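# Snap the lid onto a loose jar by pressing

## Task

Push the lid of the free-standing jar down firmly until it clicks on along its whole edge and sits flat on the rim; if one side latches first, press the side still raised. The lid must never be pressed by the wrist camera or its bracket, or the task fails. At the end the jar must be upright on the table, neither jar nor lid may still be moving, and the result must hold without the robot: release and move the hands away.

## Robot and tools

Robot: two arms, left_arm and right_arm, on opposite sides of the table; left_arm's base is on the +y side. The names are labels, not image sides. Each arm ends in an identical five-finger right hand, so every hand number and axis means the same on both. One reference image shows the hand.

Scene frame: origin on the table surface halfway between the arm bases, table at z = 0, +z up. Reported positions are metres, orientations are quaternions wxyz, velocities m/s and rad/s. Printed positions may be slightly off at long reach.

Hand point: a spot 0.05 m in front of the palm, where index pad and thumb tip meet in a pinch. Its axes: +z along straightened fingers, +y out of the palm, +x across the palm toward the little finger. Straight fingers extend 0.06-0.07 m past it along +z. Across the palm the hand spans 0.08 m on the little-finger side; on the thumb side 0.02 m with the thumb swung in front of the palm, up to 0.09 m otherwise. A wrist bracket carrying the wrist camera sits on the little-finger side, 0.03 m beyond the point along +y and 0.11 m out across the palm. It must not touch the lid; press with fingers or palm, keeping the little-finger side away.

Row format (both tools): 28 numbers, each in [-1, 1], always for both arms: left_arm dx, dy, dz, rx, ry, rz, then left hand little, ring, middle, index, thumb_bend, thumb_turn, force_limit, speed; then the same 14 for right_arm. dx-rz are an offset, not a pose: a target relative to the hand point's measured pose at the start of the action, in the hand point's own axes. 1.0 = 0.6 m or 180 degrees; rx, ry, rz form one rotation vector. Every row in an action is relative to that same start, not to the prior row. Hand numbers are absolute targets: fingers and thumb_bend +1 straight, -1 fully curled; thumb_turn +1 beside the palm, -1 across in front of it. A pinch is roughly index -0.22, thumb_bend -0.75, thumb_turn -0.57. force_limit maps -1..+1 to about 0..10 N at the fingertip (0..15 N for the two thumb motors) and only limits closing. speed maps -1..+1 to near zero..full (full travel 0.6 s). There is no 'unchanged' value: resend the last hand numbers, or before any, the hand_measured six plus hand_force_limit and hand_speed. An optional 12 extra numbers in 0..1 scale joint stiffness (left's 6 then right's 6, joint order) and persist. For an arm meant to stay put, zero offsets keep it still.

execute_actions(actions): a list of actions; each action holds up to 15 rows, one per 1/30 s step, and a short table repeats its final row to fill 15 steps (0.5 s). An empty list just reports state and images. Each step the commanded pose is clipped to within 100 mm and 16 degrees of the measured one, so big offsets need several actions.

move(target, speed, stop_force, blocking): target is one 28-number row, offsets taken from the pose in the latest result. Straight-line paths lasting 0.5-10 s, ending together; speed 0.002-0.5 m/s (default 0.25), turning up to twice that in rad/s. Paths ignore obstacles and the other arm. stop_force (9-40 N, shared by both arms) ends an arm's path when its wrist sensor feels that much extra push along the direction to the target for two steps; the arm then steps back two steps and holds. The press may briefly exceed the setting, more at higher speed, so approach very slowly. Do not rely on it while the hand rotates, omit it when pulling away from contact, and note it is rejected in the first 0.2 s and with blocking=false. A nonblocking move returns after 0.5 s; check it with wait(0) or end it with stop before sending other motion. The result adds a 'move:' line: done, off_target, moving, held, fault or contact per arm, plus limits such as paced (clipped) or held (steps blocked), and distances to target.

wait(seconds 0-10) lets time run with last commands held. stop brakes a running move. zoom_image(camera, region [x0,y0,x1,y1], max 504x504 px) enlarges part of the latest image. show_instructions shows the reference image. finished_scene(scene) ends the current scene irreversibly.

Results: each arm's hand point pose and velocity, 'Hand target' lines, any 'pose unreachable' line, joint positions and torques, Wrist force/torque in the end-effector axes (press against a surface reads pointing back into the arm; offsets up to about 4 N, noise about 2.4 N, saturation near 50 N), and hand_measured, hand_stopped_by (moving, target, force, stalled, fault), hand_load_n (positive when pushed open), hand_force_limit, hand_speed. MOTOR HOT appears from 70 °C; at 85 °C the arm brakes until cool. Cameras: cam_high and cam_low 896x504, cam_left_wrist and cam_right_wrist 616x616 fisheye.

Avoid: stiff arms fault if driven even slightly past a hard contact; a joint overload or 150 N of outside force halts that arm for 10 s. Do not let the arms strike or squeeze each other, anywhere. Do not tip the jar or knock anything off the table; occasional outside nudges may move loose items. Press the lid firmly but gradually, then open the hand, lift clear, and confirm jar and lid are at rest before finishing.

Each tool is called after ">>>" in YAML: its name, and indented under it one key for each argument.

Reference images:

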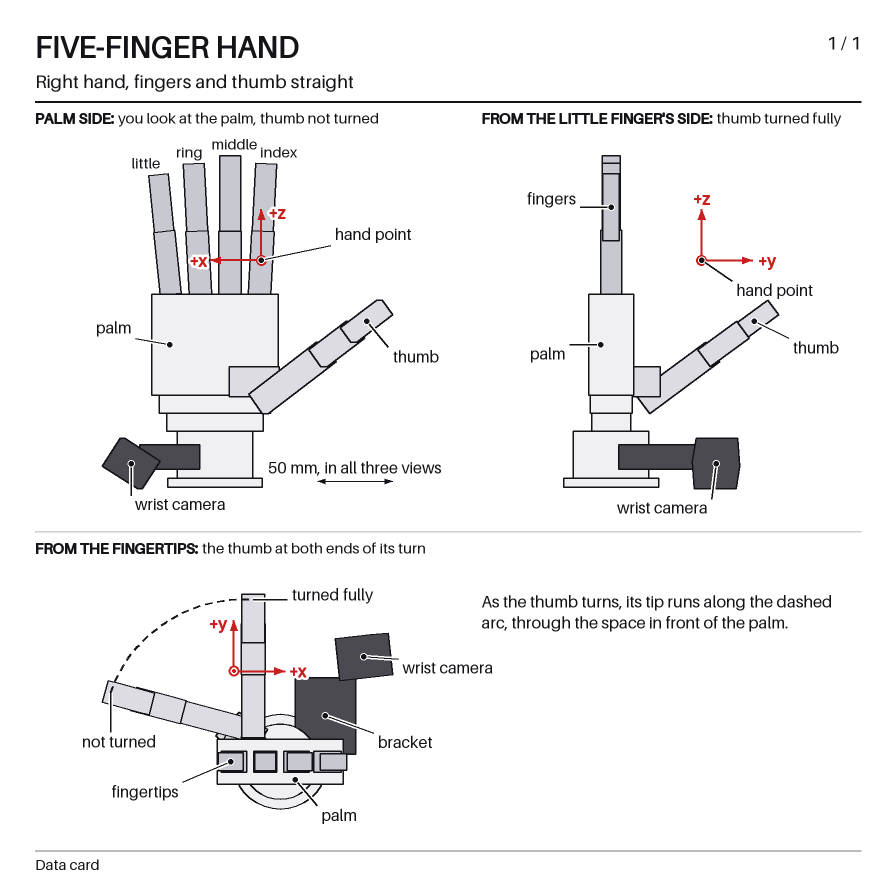

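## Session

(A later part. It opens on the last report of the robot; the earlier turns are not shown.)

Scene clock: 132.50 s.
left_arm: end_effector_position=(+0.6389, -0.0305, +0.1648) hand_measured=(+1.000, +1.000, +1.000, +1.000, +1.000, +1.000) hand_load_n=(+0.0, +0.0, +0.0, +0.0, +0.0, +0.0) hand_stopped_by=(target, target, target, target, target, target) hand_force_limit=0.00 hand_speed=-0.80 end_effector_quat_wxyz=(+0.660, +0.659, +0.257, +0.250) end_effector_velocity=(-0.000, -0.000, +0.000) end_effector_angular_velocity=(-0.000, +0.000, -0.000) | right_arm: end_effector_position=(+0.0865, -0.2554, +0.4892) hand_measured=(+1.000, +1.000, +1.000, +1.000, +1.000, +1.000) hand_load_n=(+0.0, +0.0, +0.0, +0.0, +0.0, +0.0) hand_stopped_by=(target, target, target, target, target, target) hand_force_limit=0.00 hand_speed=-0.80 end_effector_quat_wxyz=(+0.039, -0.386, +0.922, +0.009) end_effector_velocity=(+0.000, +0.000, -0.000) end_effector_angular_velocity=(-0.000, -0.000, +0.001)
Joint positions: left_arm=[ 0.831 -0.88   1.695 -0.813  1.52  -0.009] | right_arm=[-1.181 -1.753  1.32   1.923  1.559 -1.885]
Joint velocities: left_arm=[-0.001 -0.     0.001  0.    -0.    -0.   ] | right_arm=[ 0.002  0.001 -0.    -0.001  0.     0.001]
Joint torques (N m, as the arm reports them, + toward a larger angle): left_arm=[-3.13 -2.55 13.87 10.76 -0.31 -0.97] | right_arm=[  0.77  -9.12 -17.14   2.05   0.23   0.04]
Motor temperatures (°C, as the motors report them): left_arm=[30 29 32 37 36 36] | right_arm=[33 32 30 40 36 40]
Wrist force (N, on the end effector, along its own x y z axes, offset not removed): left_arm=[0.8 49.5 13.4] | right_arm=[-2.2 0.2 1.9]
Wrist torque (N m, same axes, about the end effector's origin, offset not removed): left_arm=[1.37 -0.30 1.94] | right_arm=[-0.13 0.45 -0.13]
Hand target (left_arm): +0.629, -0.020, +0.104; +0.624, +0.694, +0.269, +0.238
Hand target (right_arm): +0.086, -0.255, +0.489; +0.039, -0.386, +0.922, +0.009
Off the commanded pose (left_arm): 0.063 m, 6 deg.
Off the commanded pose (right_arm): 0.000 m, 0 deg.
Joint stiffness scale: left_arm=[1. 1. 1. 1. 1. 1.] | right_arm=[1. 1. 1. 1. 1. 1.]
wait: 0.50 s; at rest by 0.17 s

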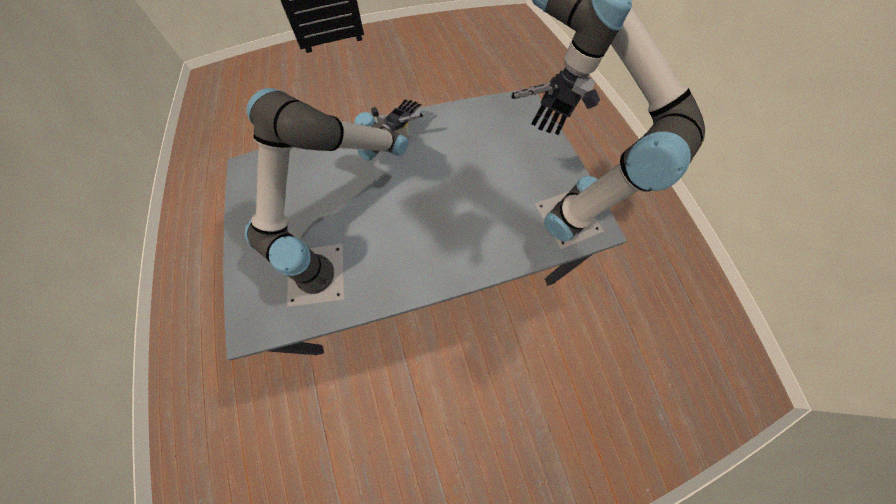

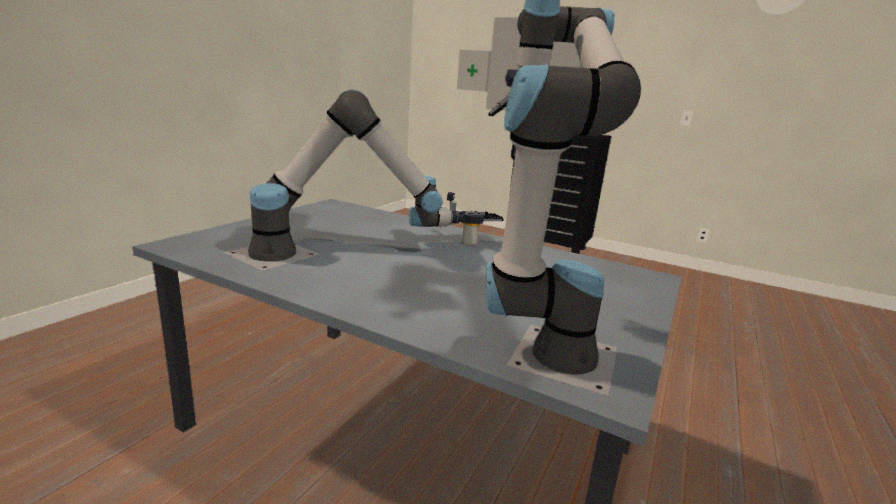

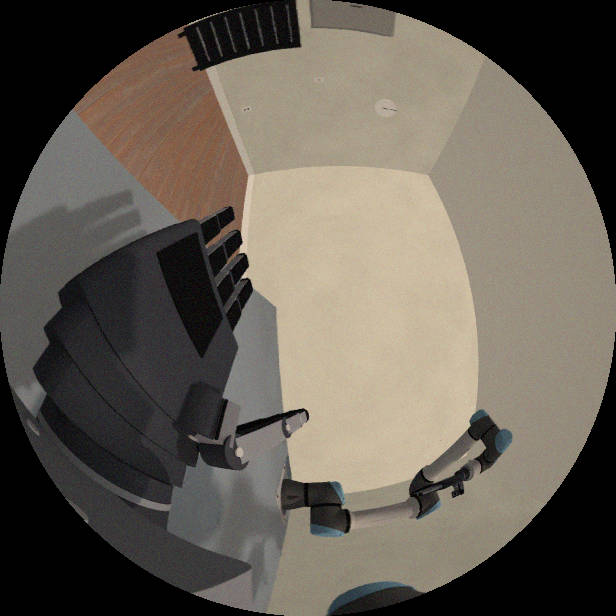

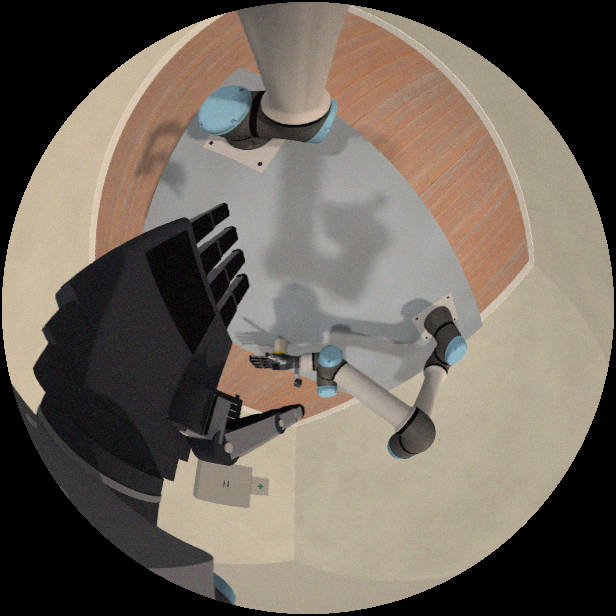

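>>> execute_actions:
  actions:
    - [[0,-0.096,-0.022,0.032,0,0,1,1,1,1,1,1,0,-0.8,0,0,0,0,0,0,1,1,1,1,1,1,0,-0.8],[0,-0.089,-0.02,0.0297,0,0,1,1,1,1,1,1,0,-0.8,0,0,0,0,0,0,1,1,1,1,1,1,0,-0.8],[0,-0.082,-0.018,0.0274,0,0,1,1,1,1,1,1,0,-0.8,0,0,0,0,0,0,1,1,1,1,1,1,0,-0.8],[0,-0.075,-0.016,0.0251,0,0,1,1,1,1,1,1,0,-0.8,0,0,0,0,0,0,1,1,1,1,1,1,0,-0.8],[0,-0.068,-0.014,0.0228,0,0,1,1,1,1,1,1,0,-0.8,0,0,0,0,0,0,1,1,1,1,1,1,0,-0.8],[0,-0.061,-0.0123,0.0205,0,0,1,1,1,1,1,1,0,-0.8,0,0,0,0,0,0,1,1,1,1,1,1,0,-0.8],[0,-0.054,-0.0107,0.0182,0,0,1,1,1,1,1,1,0,-0.8,0,0,0,0,0,0,1,1,1,1,1,1,0,-0.8],[0,-0.047,-0.0092,0.0159,0,0,1,1,1,1,1,1,0,-0.8,0,0,0,0,0,0,1,1,1,1,1,1,0,-0.8],[0,-0.04,-0.0077,0.0136,0,0,1,1,1,1,1,1,0,-0.8,0,0,0,0,0,0,1,1,1,1,1,1,0,-0.8],[0,-0.033,-0.0063,0.0113,0,0,1,1,1,1,1,1,0,-0.8,0,0,0,0,0,0,1,1,1,1,1,1,0,-0.8],[0,-0.026,-0.005,0.009,0,0,1,1,1,1,1,1,0,-0.8,0,0,0,0,0,0,1,1,1,1,1,1,0,-0.8],[0,-0.02,-0.0037,0.0068,0,0,1,1,1,1,1,1,0,-0.8,0,0,0,0,0,0,1,1,1,1,1,1,0,-0.8],[0,-0.014,-0.0025,0.0046,0,0,1,1,1,1,1,1,0,-0.8,0,0,0,0,0,0,1,1,1,1,1,1,0,-0.8],[0,-0.009,-0.0015,0.003,0,0,1,1,1,1,1,1,0,-0.8,0,0,0,0,0,0,1,1,1,1,1,1,0,-0.8],[0,-0.005,-0.001,0.0015,0,0,1,1,1,1,1,1,0,-0.8,0,0,0,0,0,0,1,1,1,1,1,1,0,-0.8]]

>>> wait:
  seconds: 0.4

Scene clock: 141.87 s.
left_arm: end_effector_position=(+0.6387, -0.0303, +0.1660) hand_measured=(+1.000, +1.000, +1.000, +1.000, +1.000, +1.000) hand_load_n=(+0.0, +0.0, +0.0, +0.0, +0.0, +0.0) hand_stopped_by=(target, target, target, target, target, target) hand_force_limit=0.00 hand_speed=-0.80 end_effector_quat_wxyz=(+0.661, +0.659, +0.258, +0.250) end_effector_velocity=(+0.000, -0.002, +0.002) end_effector_angular_velocity=(-0.003, -0.005, -0.001) | right_arm: end_effector_position=(+0.0865, -0.2554, +0.4892) hand_measured=(+1.000, +1.000, +1.000, +1.000, +1.000, +1.000) hand_load_n=(+0.0, +0.0, +0.0, +0.0, +0.0, +0.0) hand_stopped_by=(target, target, target, target, target, target) hand_force_limit=0.00 hand_speed=-0.80 end_effector_quat_wxyz=(+0.039, -0.386, +0.922, +0.009) end_effector_velocity=(+0.000, +0.000, -0.000) end_effector_angular_velocity=(-0.000, -0.000, -0.001)
Joint positions: left_arm=[ 0.831 -0.882  1.696 -0.813  1.52  -0.011] | right_arm=[-1.181 -1.753  1.32   1.923  1.559 -1.885]
Joint velocities: left_arm=[-0.001  0.    -0.004 -0.003  0.001  0.002] | right_arm=[-0.001  0.     0.    -0.001  0.     0.   ]
Joint torques (N m, as the arm reports them, + toward a larger angle): left_arm=[ -1.77 -31.28 -11.35   0.99  -0.1    0.17] | right_arm=[  0.33  -9.61 -17.37   2.07   0.07   0.17]
Motor temperatures (°C, as the motors report them): left_arm=[30 29 32 37 36 36] | right_arm=[33 32 30 40 36 40]
Wrist force (N, on the end effector, along its own x y z axes, offset not removed): left_arm=[4.5 11.6 3.4] | right_arm=[-0.3 -2.3 1.7]
Wrist torque (N m, same axes, about the end effector's origin, offset not removed): left_arm=[0.08 -0.98 0.85] | right_arm=[-0.31 0.09 -0.16]
Hand target (left_arm): +0.638, -0.030, +0.162; +0.659, +0.661, +0.258, +0.250
Hand target (right_arm): +0.086, -0.255, +0.489; +0.039, -0.386, +0.922, +0.009
Off the commanded pose (left_arm): 0.004 m, 0 deg.
Off the commanded pose (right_arm): 0.000 m, 0 deg.
Joint stiffness scale: left_arm=[1. 1. 1. 1. 1. 1.] | right_arm=[1. 1. 1. 1. 1. 1.]

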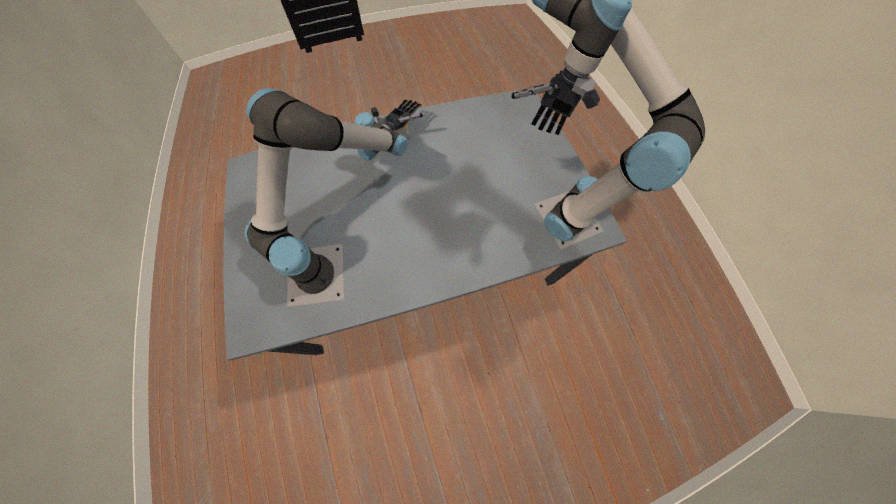

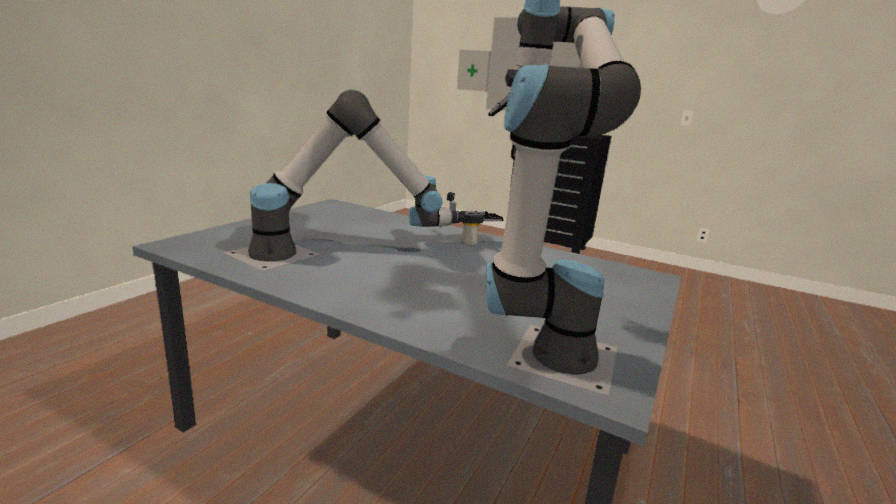

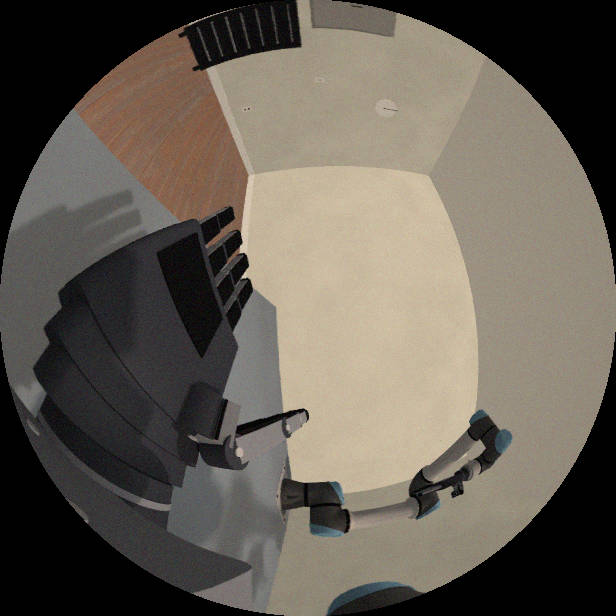

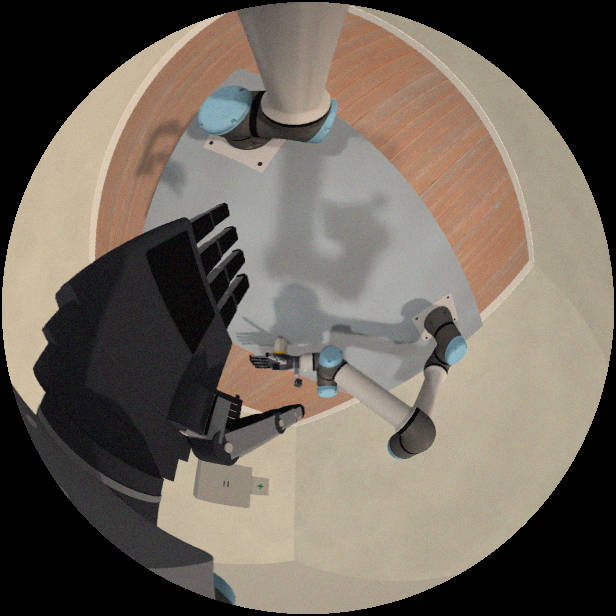

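Scene clock: 142.27 s.
left_arm: end_effector_position=(+0.6388, -0.0304, +0.1663) hand_measured=(+1.000, +1.000, +1.000, +1.000, +1.000, +1.000) hand_load_n=(+0.0, +0.0, +0.0, +0.0, +0.0, +0.0) hand_stopped_by=(target, target, target, target, target, target) hand_force_limit=0.00 hand_speed=-0.80 end_effector_quat_wxyz=(+0.661, +0.659, +0.257, +0.251) end_effector_velocity=(-0.000, -0.001, +0.001) end_effector_angular_velocity=(-0.001, -0.002, -0.000) | right_arm: end_effector_position=(+0.0865, -0.2554, +0.4892) hand_measured=(+1.000, +1.000, +1.000, +1.000, +1.000, +1.000) hand_load_n=(+0.0, +0.0, +0.0, +0.0, +0.0, +0.0) hand_stopped_by=(target, target, target, target, target, target) hand_force_limit=0.00 hand_speed=-0.80 end_effector_quat_wxyz=(+0.039, -0.386, +0.922, +0.009) end_effector_velocity=(+0.000, -0.000, +0.000) end_effector_angular_velocity=(-0.000, -0.000, +0.000)
Joint positions: left_arm=[ 0.831 -0.882  1.696 -0.814  1.52  -0.01 ] | right_arm=[-1.181 -1.753  1.32   1.923  1.559 -1.885]
Joint velocities: left_arm=[-0.001 -0.001 -0.001 -0.    -0.     0.   ] | right_arm=[-0.001 -0.    -0.     0.    -0.    -0.002]
Joint torques (N m, as the arm reports them, + toward a larger angle): left_arm=[ -2.42 -36.97 -13.26  -0.9   -0.05   0.26] | right_arm=[  0.58  -9.22 -17.79   2.21  -0.09   0.3 ]
Motor temperatures (°C, as the motors report them): left_arm=[30 29 32 37 36 36] | right_arm=[33 32 30 40 36 40]
Wrist force (N, on the end effector, along its own x y z axes, offset not removed): left_arm=[0.2 5.9 0.9] | right_arm=[-1.7 -3.1 1.3]
Wrist torque (N m, same axes, about the end effector's origin, offset not removed): left_arm=[0.17 0.15 -0.07] | right_arm=[-0.51 0.25 -0.24]
Hand target (left_arm): +0.638, -0.030, +0.162; +0.659, +0.661, +0.258, +0.250
Hand target (right_arm): +0.086, -0.255, +0.489; +0.039, -0.386, +0.922, +0.009
Off the commanded pose (left_arm): 0.005 m, 0 deg.
Off the commanded pose (right_arm): 0.000 m, 0 deg.
Joint stiffness scale: left_arm=[1. 1. 1. 1. 1. 1.] | right_arm=[1. 1. 1. 1. 1. 1.]
wait: 0.40 s; at rest by 0.17 s

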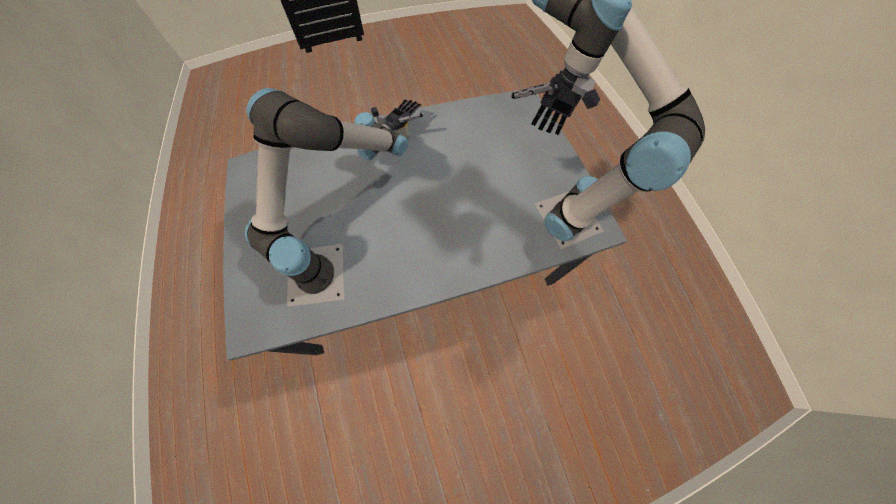

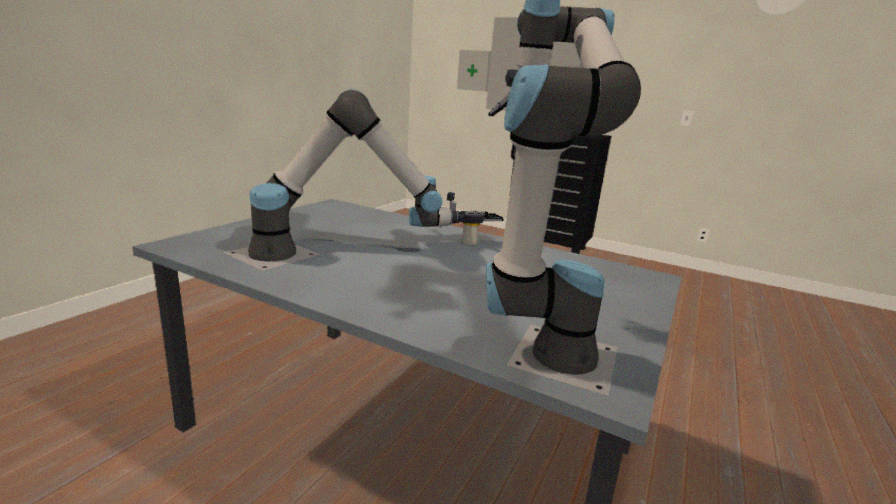

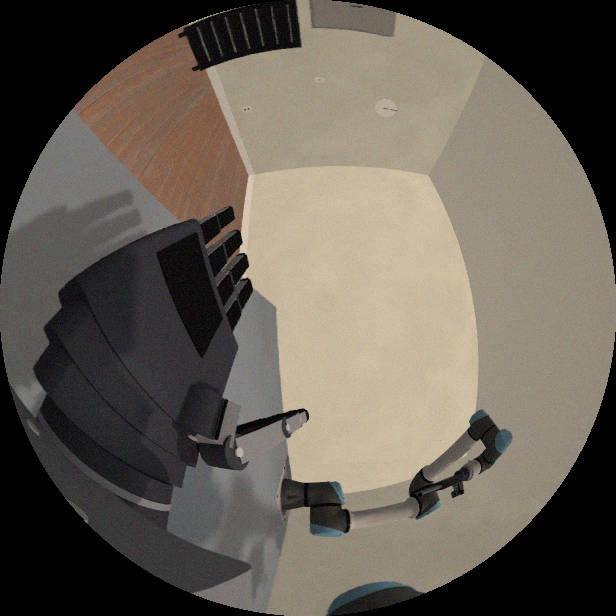

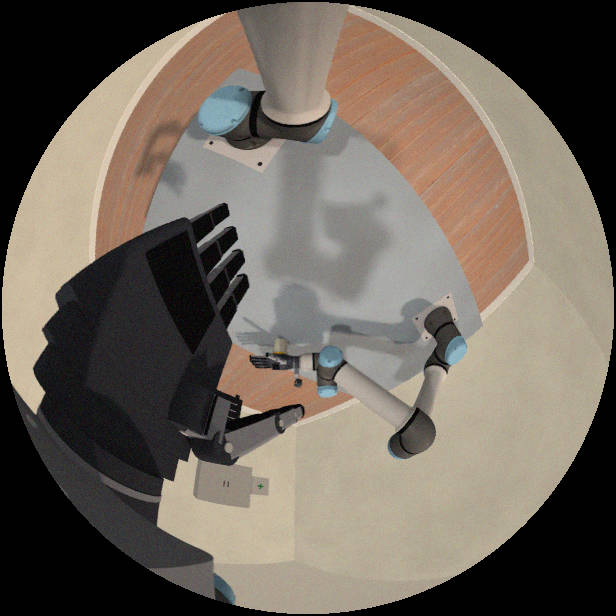

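>>> move:
  target: [0,0.05,0,0,0,0,1,1,1,1,1,1,0,-0.8,0,0,0,0,0,0,1,1,1,1,1,1,0,-0.8]
  speed: 0.1

>>> move:
  target: [-0.19,0.04,-0.12,0,0,0,1,1,1,1,1,1,0,-0.8,0,0,0,0,0,0,1,1,1,1,1,1,0,-0.8]
  speed: 0.2

Scene clock: 146.90 s.
left_arm: end_effector_position=(+0.6385, -0.0301, +0.1951) hand_measured=(+1.000, +1.000, +1.000, +1.000, +1.000, +1.000) hand_load_n=(+0.0, +0.0, +0.0, +0.0, +0.0, +0.0) hand_stopped_by=(target, target, target, target, target, target) hand_force_limit=0.00 hand_speed=-0.80 end_effector_quat_wxyz=(+0.661, +0.659, +0.257, +0.251) end_effector_velocity=(+0.001, +0.002, -0.004) end_effector_angular_velocity=(+0.011, +0.009, +0.002) | right_arm: end_effector_position=(+0.0865, -0.2554, +0.4892) hand_measured=(+1.000, +1.000, +1.000, +1.000, +1.000, +1.000) hand_load_n=(+0.0, +0.0, +0.0, +0.0, +0.0, +0.0) hand_stopped_by=(target, target, target, target, target, target) hand_force_limit=0.00 hand_speed=-0.80 end_effector_quat_wxyz=(+0.039, -0.386, +0.922, +0.009) end_effector_velocity=(-0.000, -0.000, +0.000) end_effector_angular_velocity=(+0.001, -0.002, +0.002)
Joint positions: left_arm=[ 0.831 -0.931  1.687 -0.756  1.52  -0.01 ] | right_arm=[-1.181 -1.753  1.32   1.923  1.559 -1.885]
Joint velocities: left_arm=[ 0.003  0.    -0.     0.014  0.    -0.   ] | right_arm=[-0.    -0.001 -0.    -0.001  0.    -0.002]
Joint torques (N m, as the arm reports them, + toward a larger angle): left_arm=[ -1.53 -40.28 -17.12  -1.33   0.03   0.14] | right_arm=[  0.3   -9.28 -16.93   2.18   0.1    0.18]
Motor temperatures (°C, as the motors report them): left_arm=[30 29 32 37 36 36] | right_arm=[33 32 30 40 36 40]
Wrist force (N, on the end effector, along its own x y z axes, offset not removed): left_arm=[0.5 -1.6 1.1] | right_arm=[-1.1 0.2 2.2]
Wrist torque (N m, same axes, about the end effector's origin, offset not removed): left_arm=[-0.16 0.02 -0.45] | right_arm=[-0.10 0.19 0.01]
Hand target (left_arm): +0.639, -0.030, +0.196; +0.661, +0.658, +0.257, +0.251
Hand target (right_arm): +0.086, -0.255, +0.489; +0.039, -0.386, +0.922, +0.009
Off the commanded pose (left_arm): 0.001 m, 0 deg.
Off the commanded pose (right_arm): 0.000 m, 0 deg.
Joint stiffness scale: left_arm=[1. 1. 1. 1. 1. 1.] | right_arm=[1. 1. 1. 1. 1. 1.]
move: done

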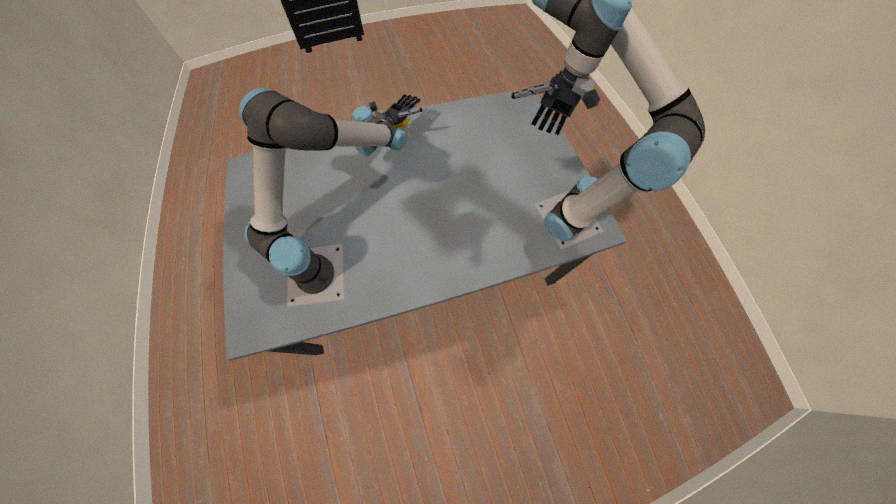

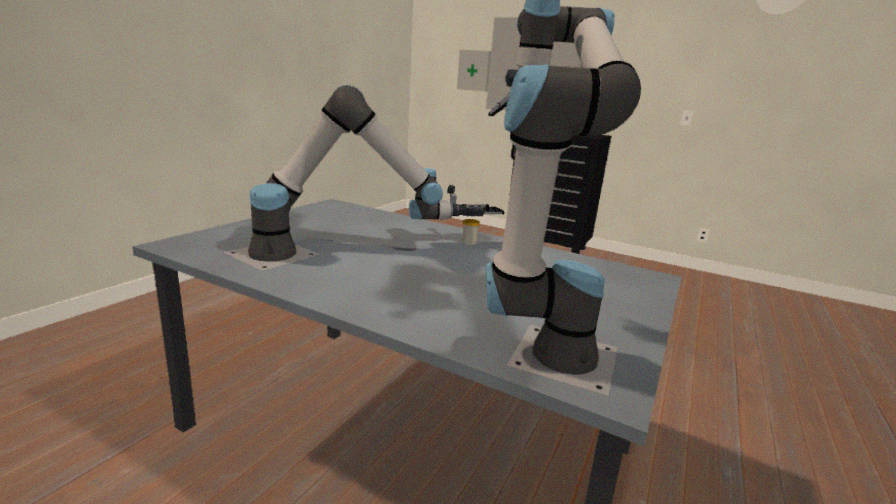

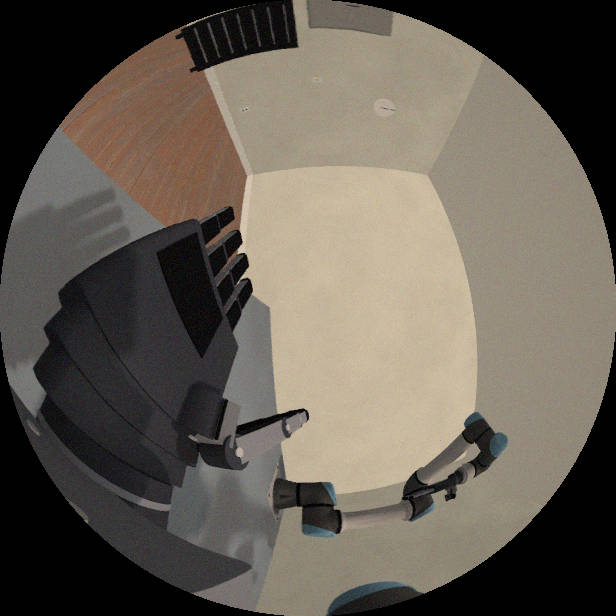

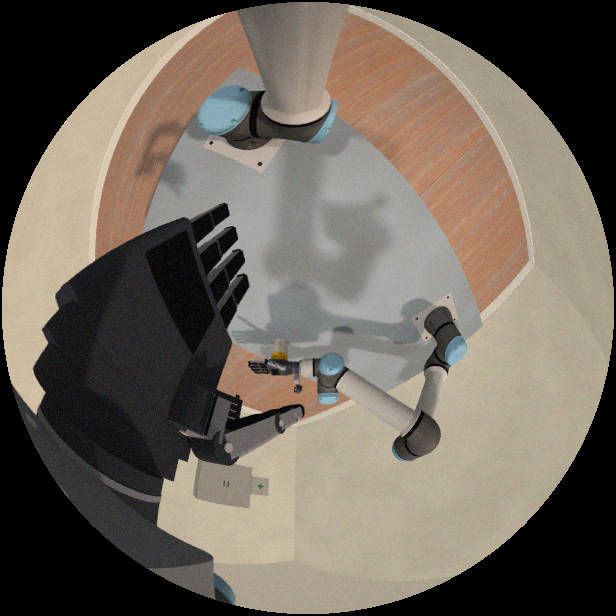

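Scene clock: 148.17 s.
left_arm: end_effector_position=(+0.5069, -0.0531, +0.2197) hand_measured=(+1.000, +1.000, +1.000, +1.000, +1.000, +1.000) hand_load_n=(+0.0, +0.0, +0.0, +0.0, +0.0, +0.0) hand_stopped_by=(target, target, target, target, target, target) hand_force_limit=0.00 hand_speed=-0.80 end_effector_quat_wxyz=(+0.661, +0.659, +0.257, +0.251) end_effector_velocity=(+0.001, +0.001, +0.000) end_effector_angular_velocity=(-0.000, -0.000, +0.010) | right_arm: end_effector_position=(+0.0865, -0.2554, +0.4892) hand_measured=(+1.000, +1.000, +1.000, +1.000, +1.000, +1.000) hand_load_n=(+0.0, +0.0, +0.0, +0.0, +0.0, +0.0) hand_stopped_by=(target, target, target, target, target, target) hand_force_limit=0.00 hand_speed=-0.80 end_effector_quat_wxyz=(+0.039, -0.386, +0.922, +0.009) end_effector_velocity=(-0.000, -0.000, -0.000) end_effector_angular_velocity=(-0.000, +0.001, +0.001)
Joint positions: left_arm=[ 0.581 -1.118  1.933 -0.814  1.27  -0.01 ] | right_arm=[-1.181 -1.753  1.32   1.923  1.559 -1.885]
Joint velocities: left_arm=[-0.003 -0.002  0.002 -0.    -0.013 -0.   ] | right_arm=[-0.001 -0.     0.     0.001  0.    -0.001]
Joint torques (N m, as the arm reports them, + toward a larger angle): left_arm=[ -4.85 -34.76 -11.07  -1.87  -0.92  -0.02] | right_arm=[  1.3   -9.76 -17.11   2.14  -0.12   0.06]
Motor temperatures (°C, as the motors report them): left_arm=[30 29 32 37 36 36] | right_arm=[33 32 30 40 36 40]
Wrist force (N, on the end effector, along its own x y z axes, offset not removed): left_arm=[2.8 -3.2 -2.3] | right_arm=[-1.4 0.7 1.3]
Wrist torque (N m, same axes, about the end effector's origin, offset not removed): left_arm=[-0.49 -0.35 -0.02] | right_arm=[0.08 0.31 0.07]
Hand target (left_arm): +0.506, -0.053, +0.220; +0.661, +0.659, +0.257, +0.250
Hand target (right_arm): +0.086, -0.255, +0.489; +0.039, -0.386, +0.922, +0.009
Off the commanded pose (left_arm): 0.001 m, 0 deg.
Off the commanded pose (right_arm): 0.000 m, 0 deg.
Joint stiffness scale: left_arm=[1. 1. 1. 1. 1. 1.] | right_arm=[1. 1. 1. 1. 1. 1.]
move: done

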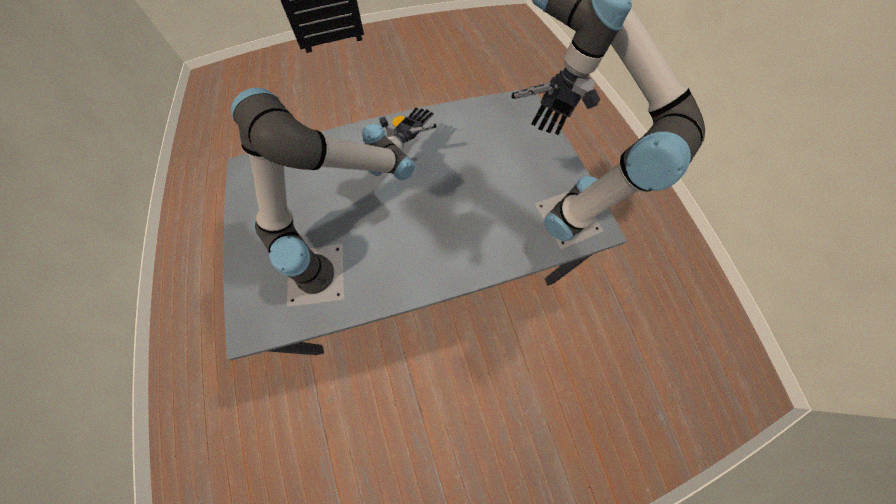

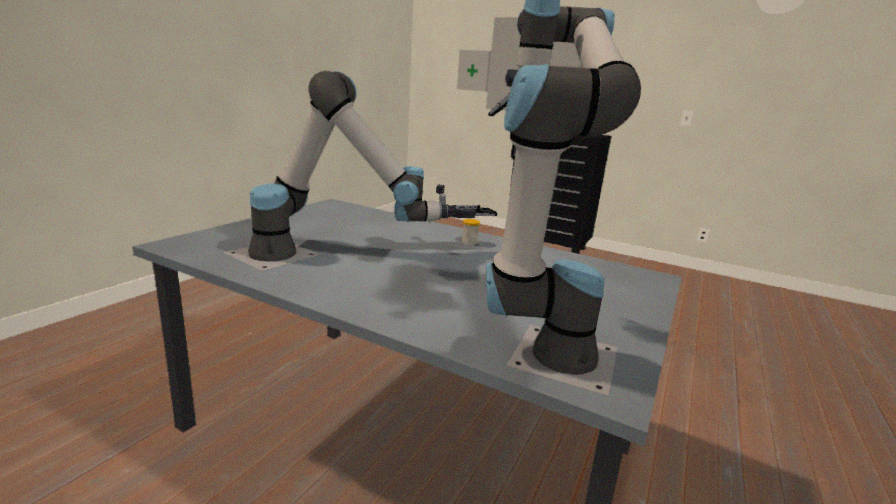

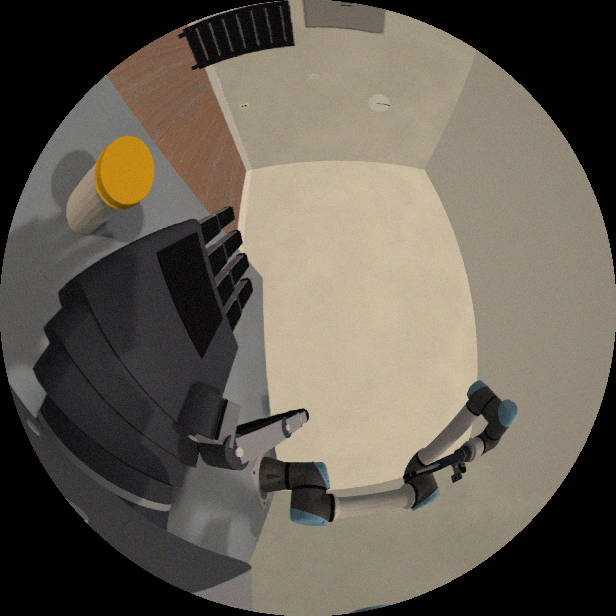

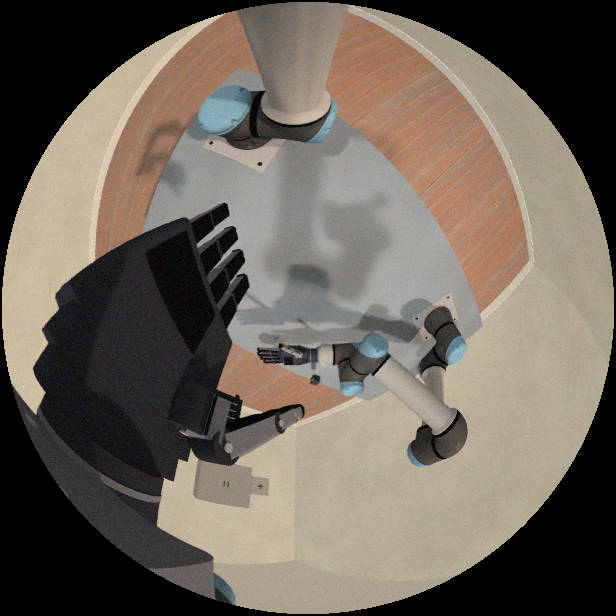

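>>> zoom_image:
  camera: "cam_left_wrist"
  region: [55, 125, 165, 240]

>>> zoom_image:
  camera: "cam_low"
  region: [450, 210, 495, 250]

Region (55, 125, 165, 240) of cam_left_wrist's 616x616 image, scaled by 4.383, with more detail than that image has; it fills the left 482 columns of this view, and the rest is white.

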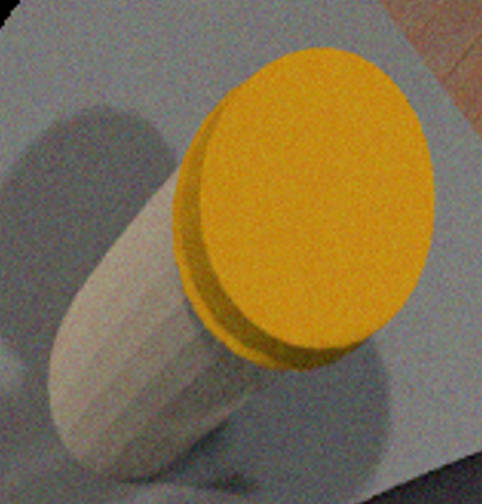

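Region (450, 210, 495, 250) of cam_low's 896x504 image, scaled by 11.200, with more detail than that image has.

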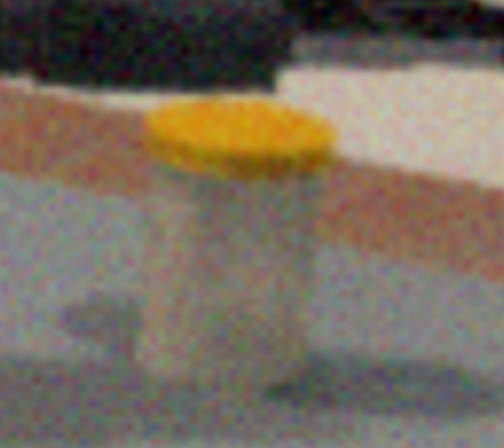

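>>> execute_actions:
  actions: []

Scene clock: 154.20 s.
left_arm: end_effector_position=(+0.5069, -0.0531, +0.2199) hand_measured=(+1.000, +1.000, +1.000, +1.000, +1.000, +1.000) hand_load_n=(+0.0, +0.0, +0.0, +0.0, +0.0, +0.0) hand_stopped_by=(target, target, target, target, target, target) hand_force_limit=0.00 hand_speed=-0.80 end_effector_quat_wxyz=(+0.661, +0.659, +0.258, +0.251) end_effector_velocity=(-0.000, -0.000, +0.001) end_effector_angular_velocity=(-0.001, -0.000, +0.000) | right_arm: end_effector_position=(+0.0865, -0.2554, +0.4892) hand_measured=(+1.000, +1.000, +1.000, +1.000, +1.000, +1.000) hand_load_n=(+0.0, +0.0, +0.0, +0.0, +0.0, +0.0) hand_stopped_by=(target, target, target, target, target, target) hand_force_limit=0.00 hand_speed=-0.80 end_effector_quat_wxyz=(+0.039, -0.386, +0.922, +0.009) end_effector_velocity=(+0.000, +0.000, -0.000) end_effector_angular_velocity=(+0.000, -0.000, +0.000)
Joint positions: left_arm=[ 0.581 -1.118  1.933 -0.814  1.269 -0.01 ] | right_arm=[-1.181 -1.753  1.32   1.923  1.559 -1.885]
Joint velocities: left_arm=[-0.001 -0.001 -0.001  0.001 -0.001 -0.   ] | right_arm=[ 0.001  0.     0.001 -0.001  0.     0.   ]
Joint torques (N m, as the arm reports them, + toward a larger angle): left_arm=[ -3.75 -33.75 -12.37  -2.03  -0.62   0.01] | right_arm=[  1.71  -9.19 -17.15   2.09   0.08   0.06]
Motor temperatures (°C, as the motors report them): left_arm=[30 29 32 37 36 36] | right_arm=[33 32 30 40 36 40]
Wrist force (N, on the end effector, along its own x y z axes, offset not removed): left_arm=[-0.4 -3.0 -0.3] | right_arm=[0.7 0.4 -1.1]
Wrist torque (N m, same axes, about the end effector's origin, offset not removed): left_arm=[-0.42 0.02 -0.25] | right_arm=[0.21 -0.09 -0.02]
Hand target (left_arm): +0.506, -0.053, +0.220; +0.661, +0.659, +0.257, +0.250
Hand target (right_arm): +0.086, -0.255, +0.489; +0.039, -0.386, +0.922, +0.009
Off the commanded pose (left_arm): 0.001 m, 0 deg.
Off the commanded pose (right_arm): 0.000 m, 0 deg.
Joint stiffness scale: left_arm=[1. 1. 1. 1. 1. 1.] | right_arm=[1. 1. 1. 1. 1. 1.]

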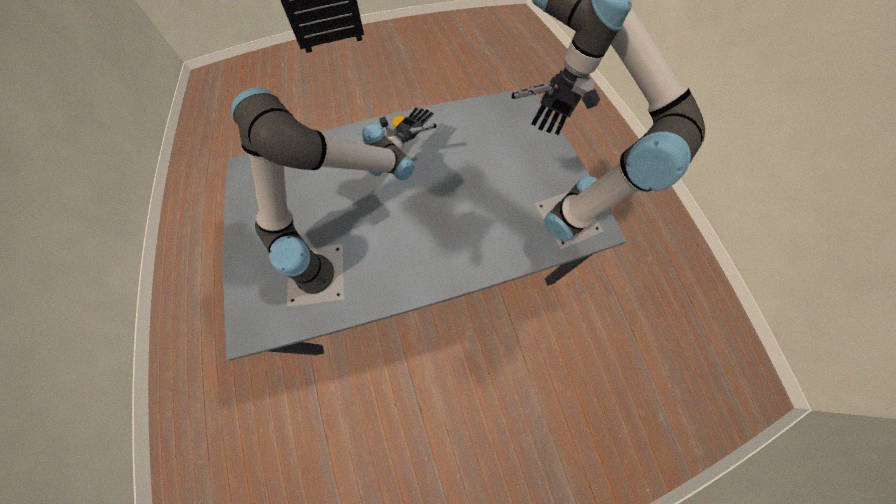

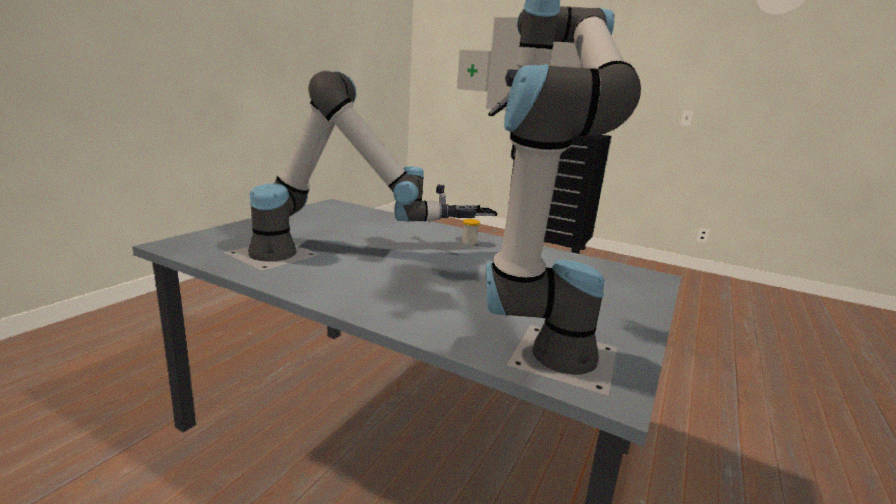

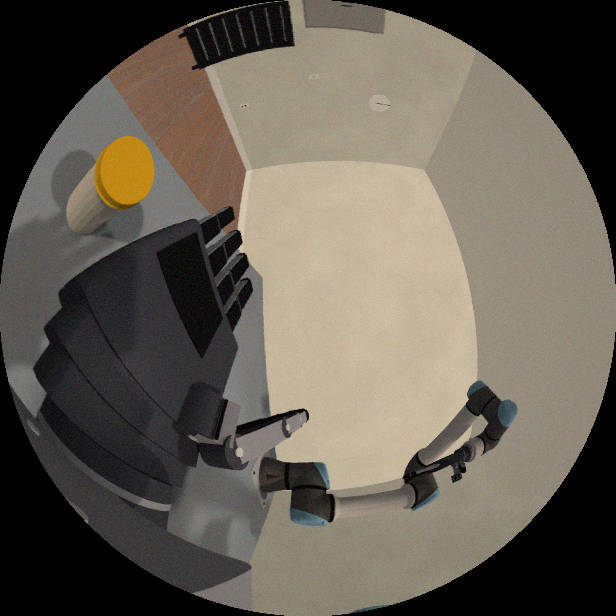

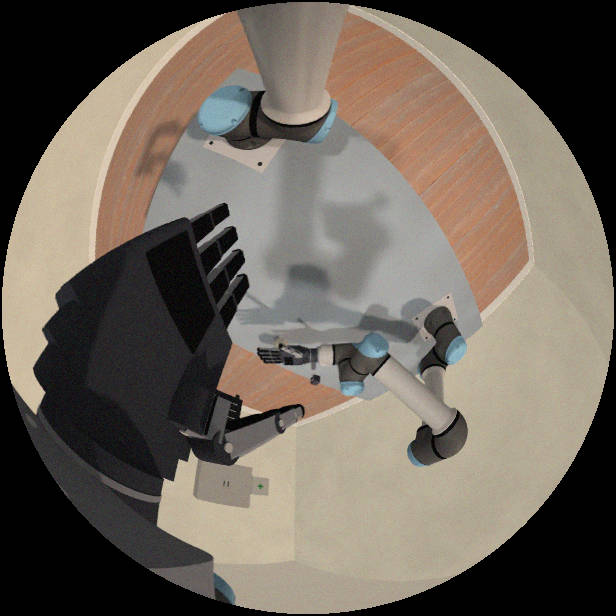

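>>> zoom_image:
  camera: "cam_low"
  region: [440, 200, 510, 255]

>>> zoom_image:
  camera: "cam_left_wrist"
  region: [50, 120, 180, 250]

Region (440, 200, 510, 255) of cam_low's 896x504 image, scaled by 7.200, with more detail than that image has; it fills the top 396 rows of this view, and the rest is white.

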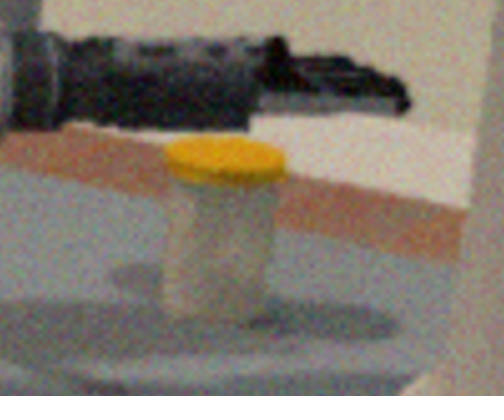

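Region (50, 120, 180, 250) of cam_left_wrist's 616x616 image, scaled by 3.877, with more detail than that image has.

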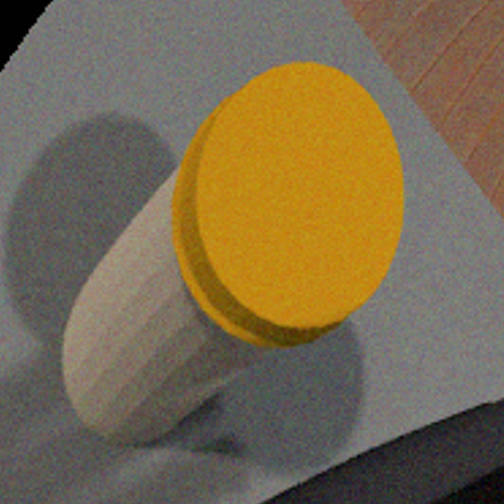

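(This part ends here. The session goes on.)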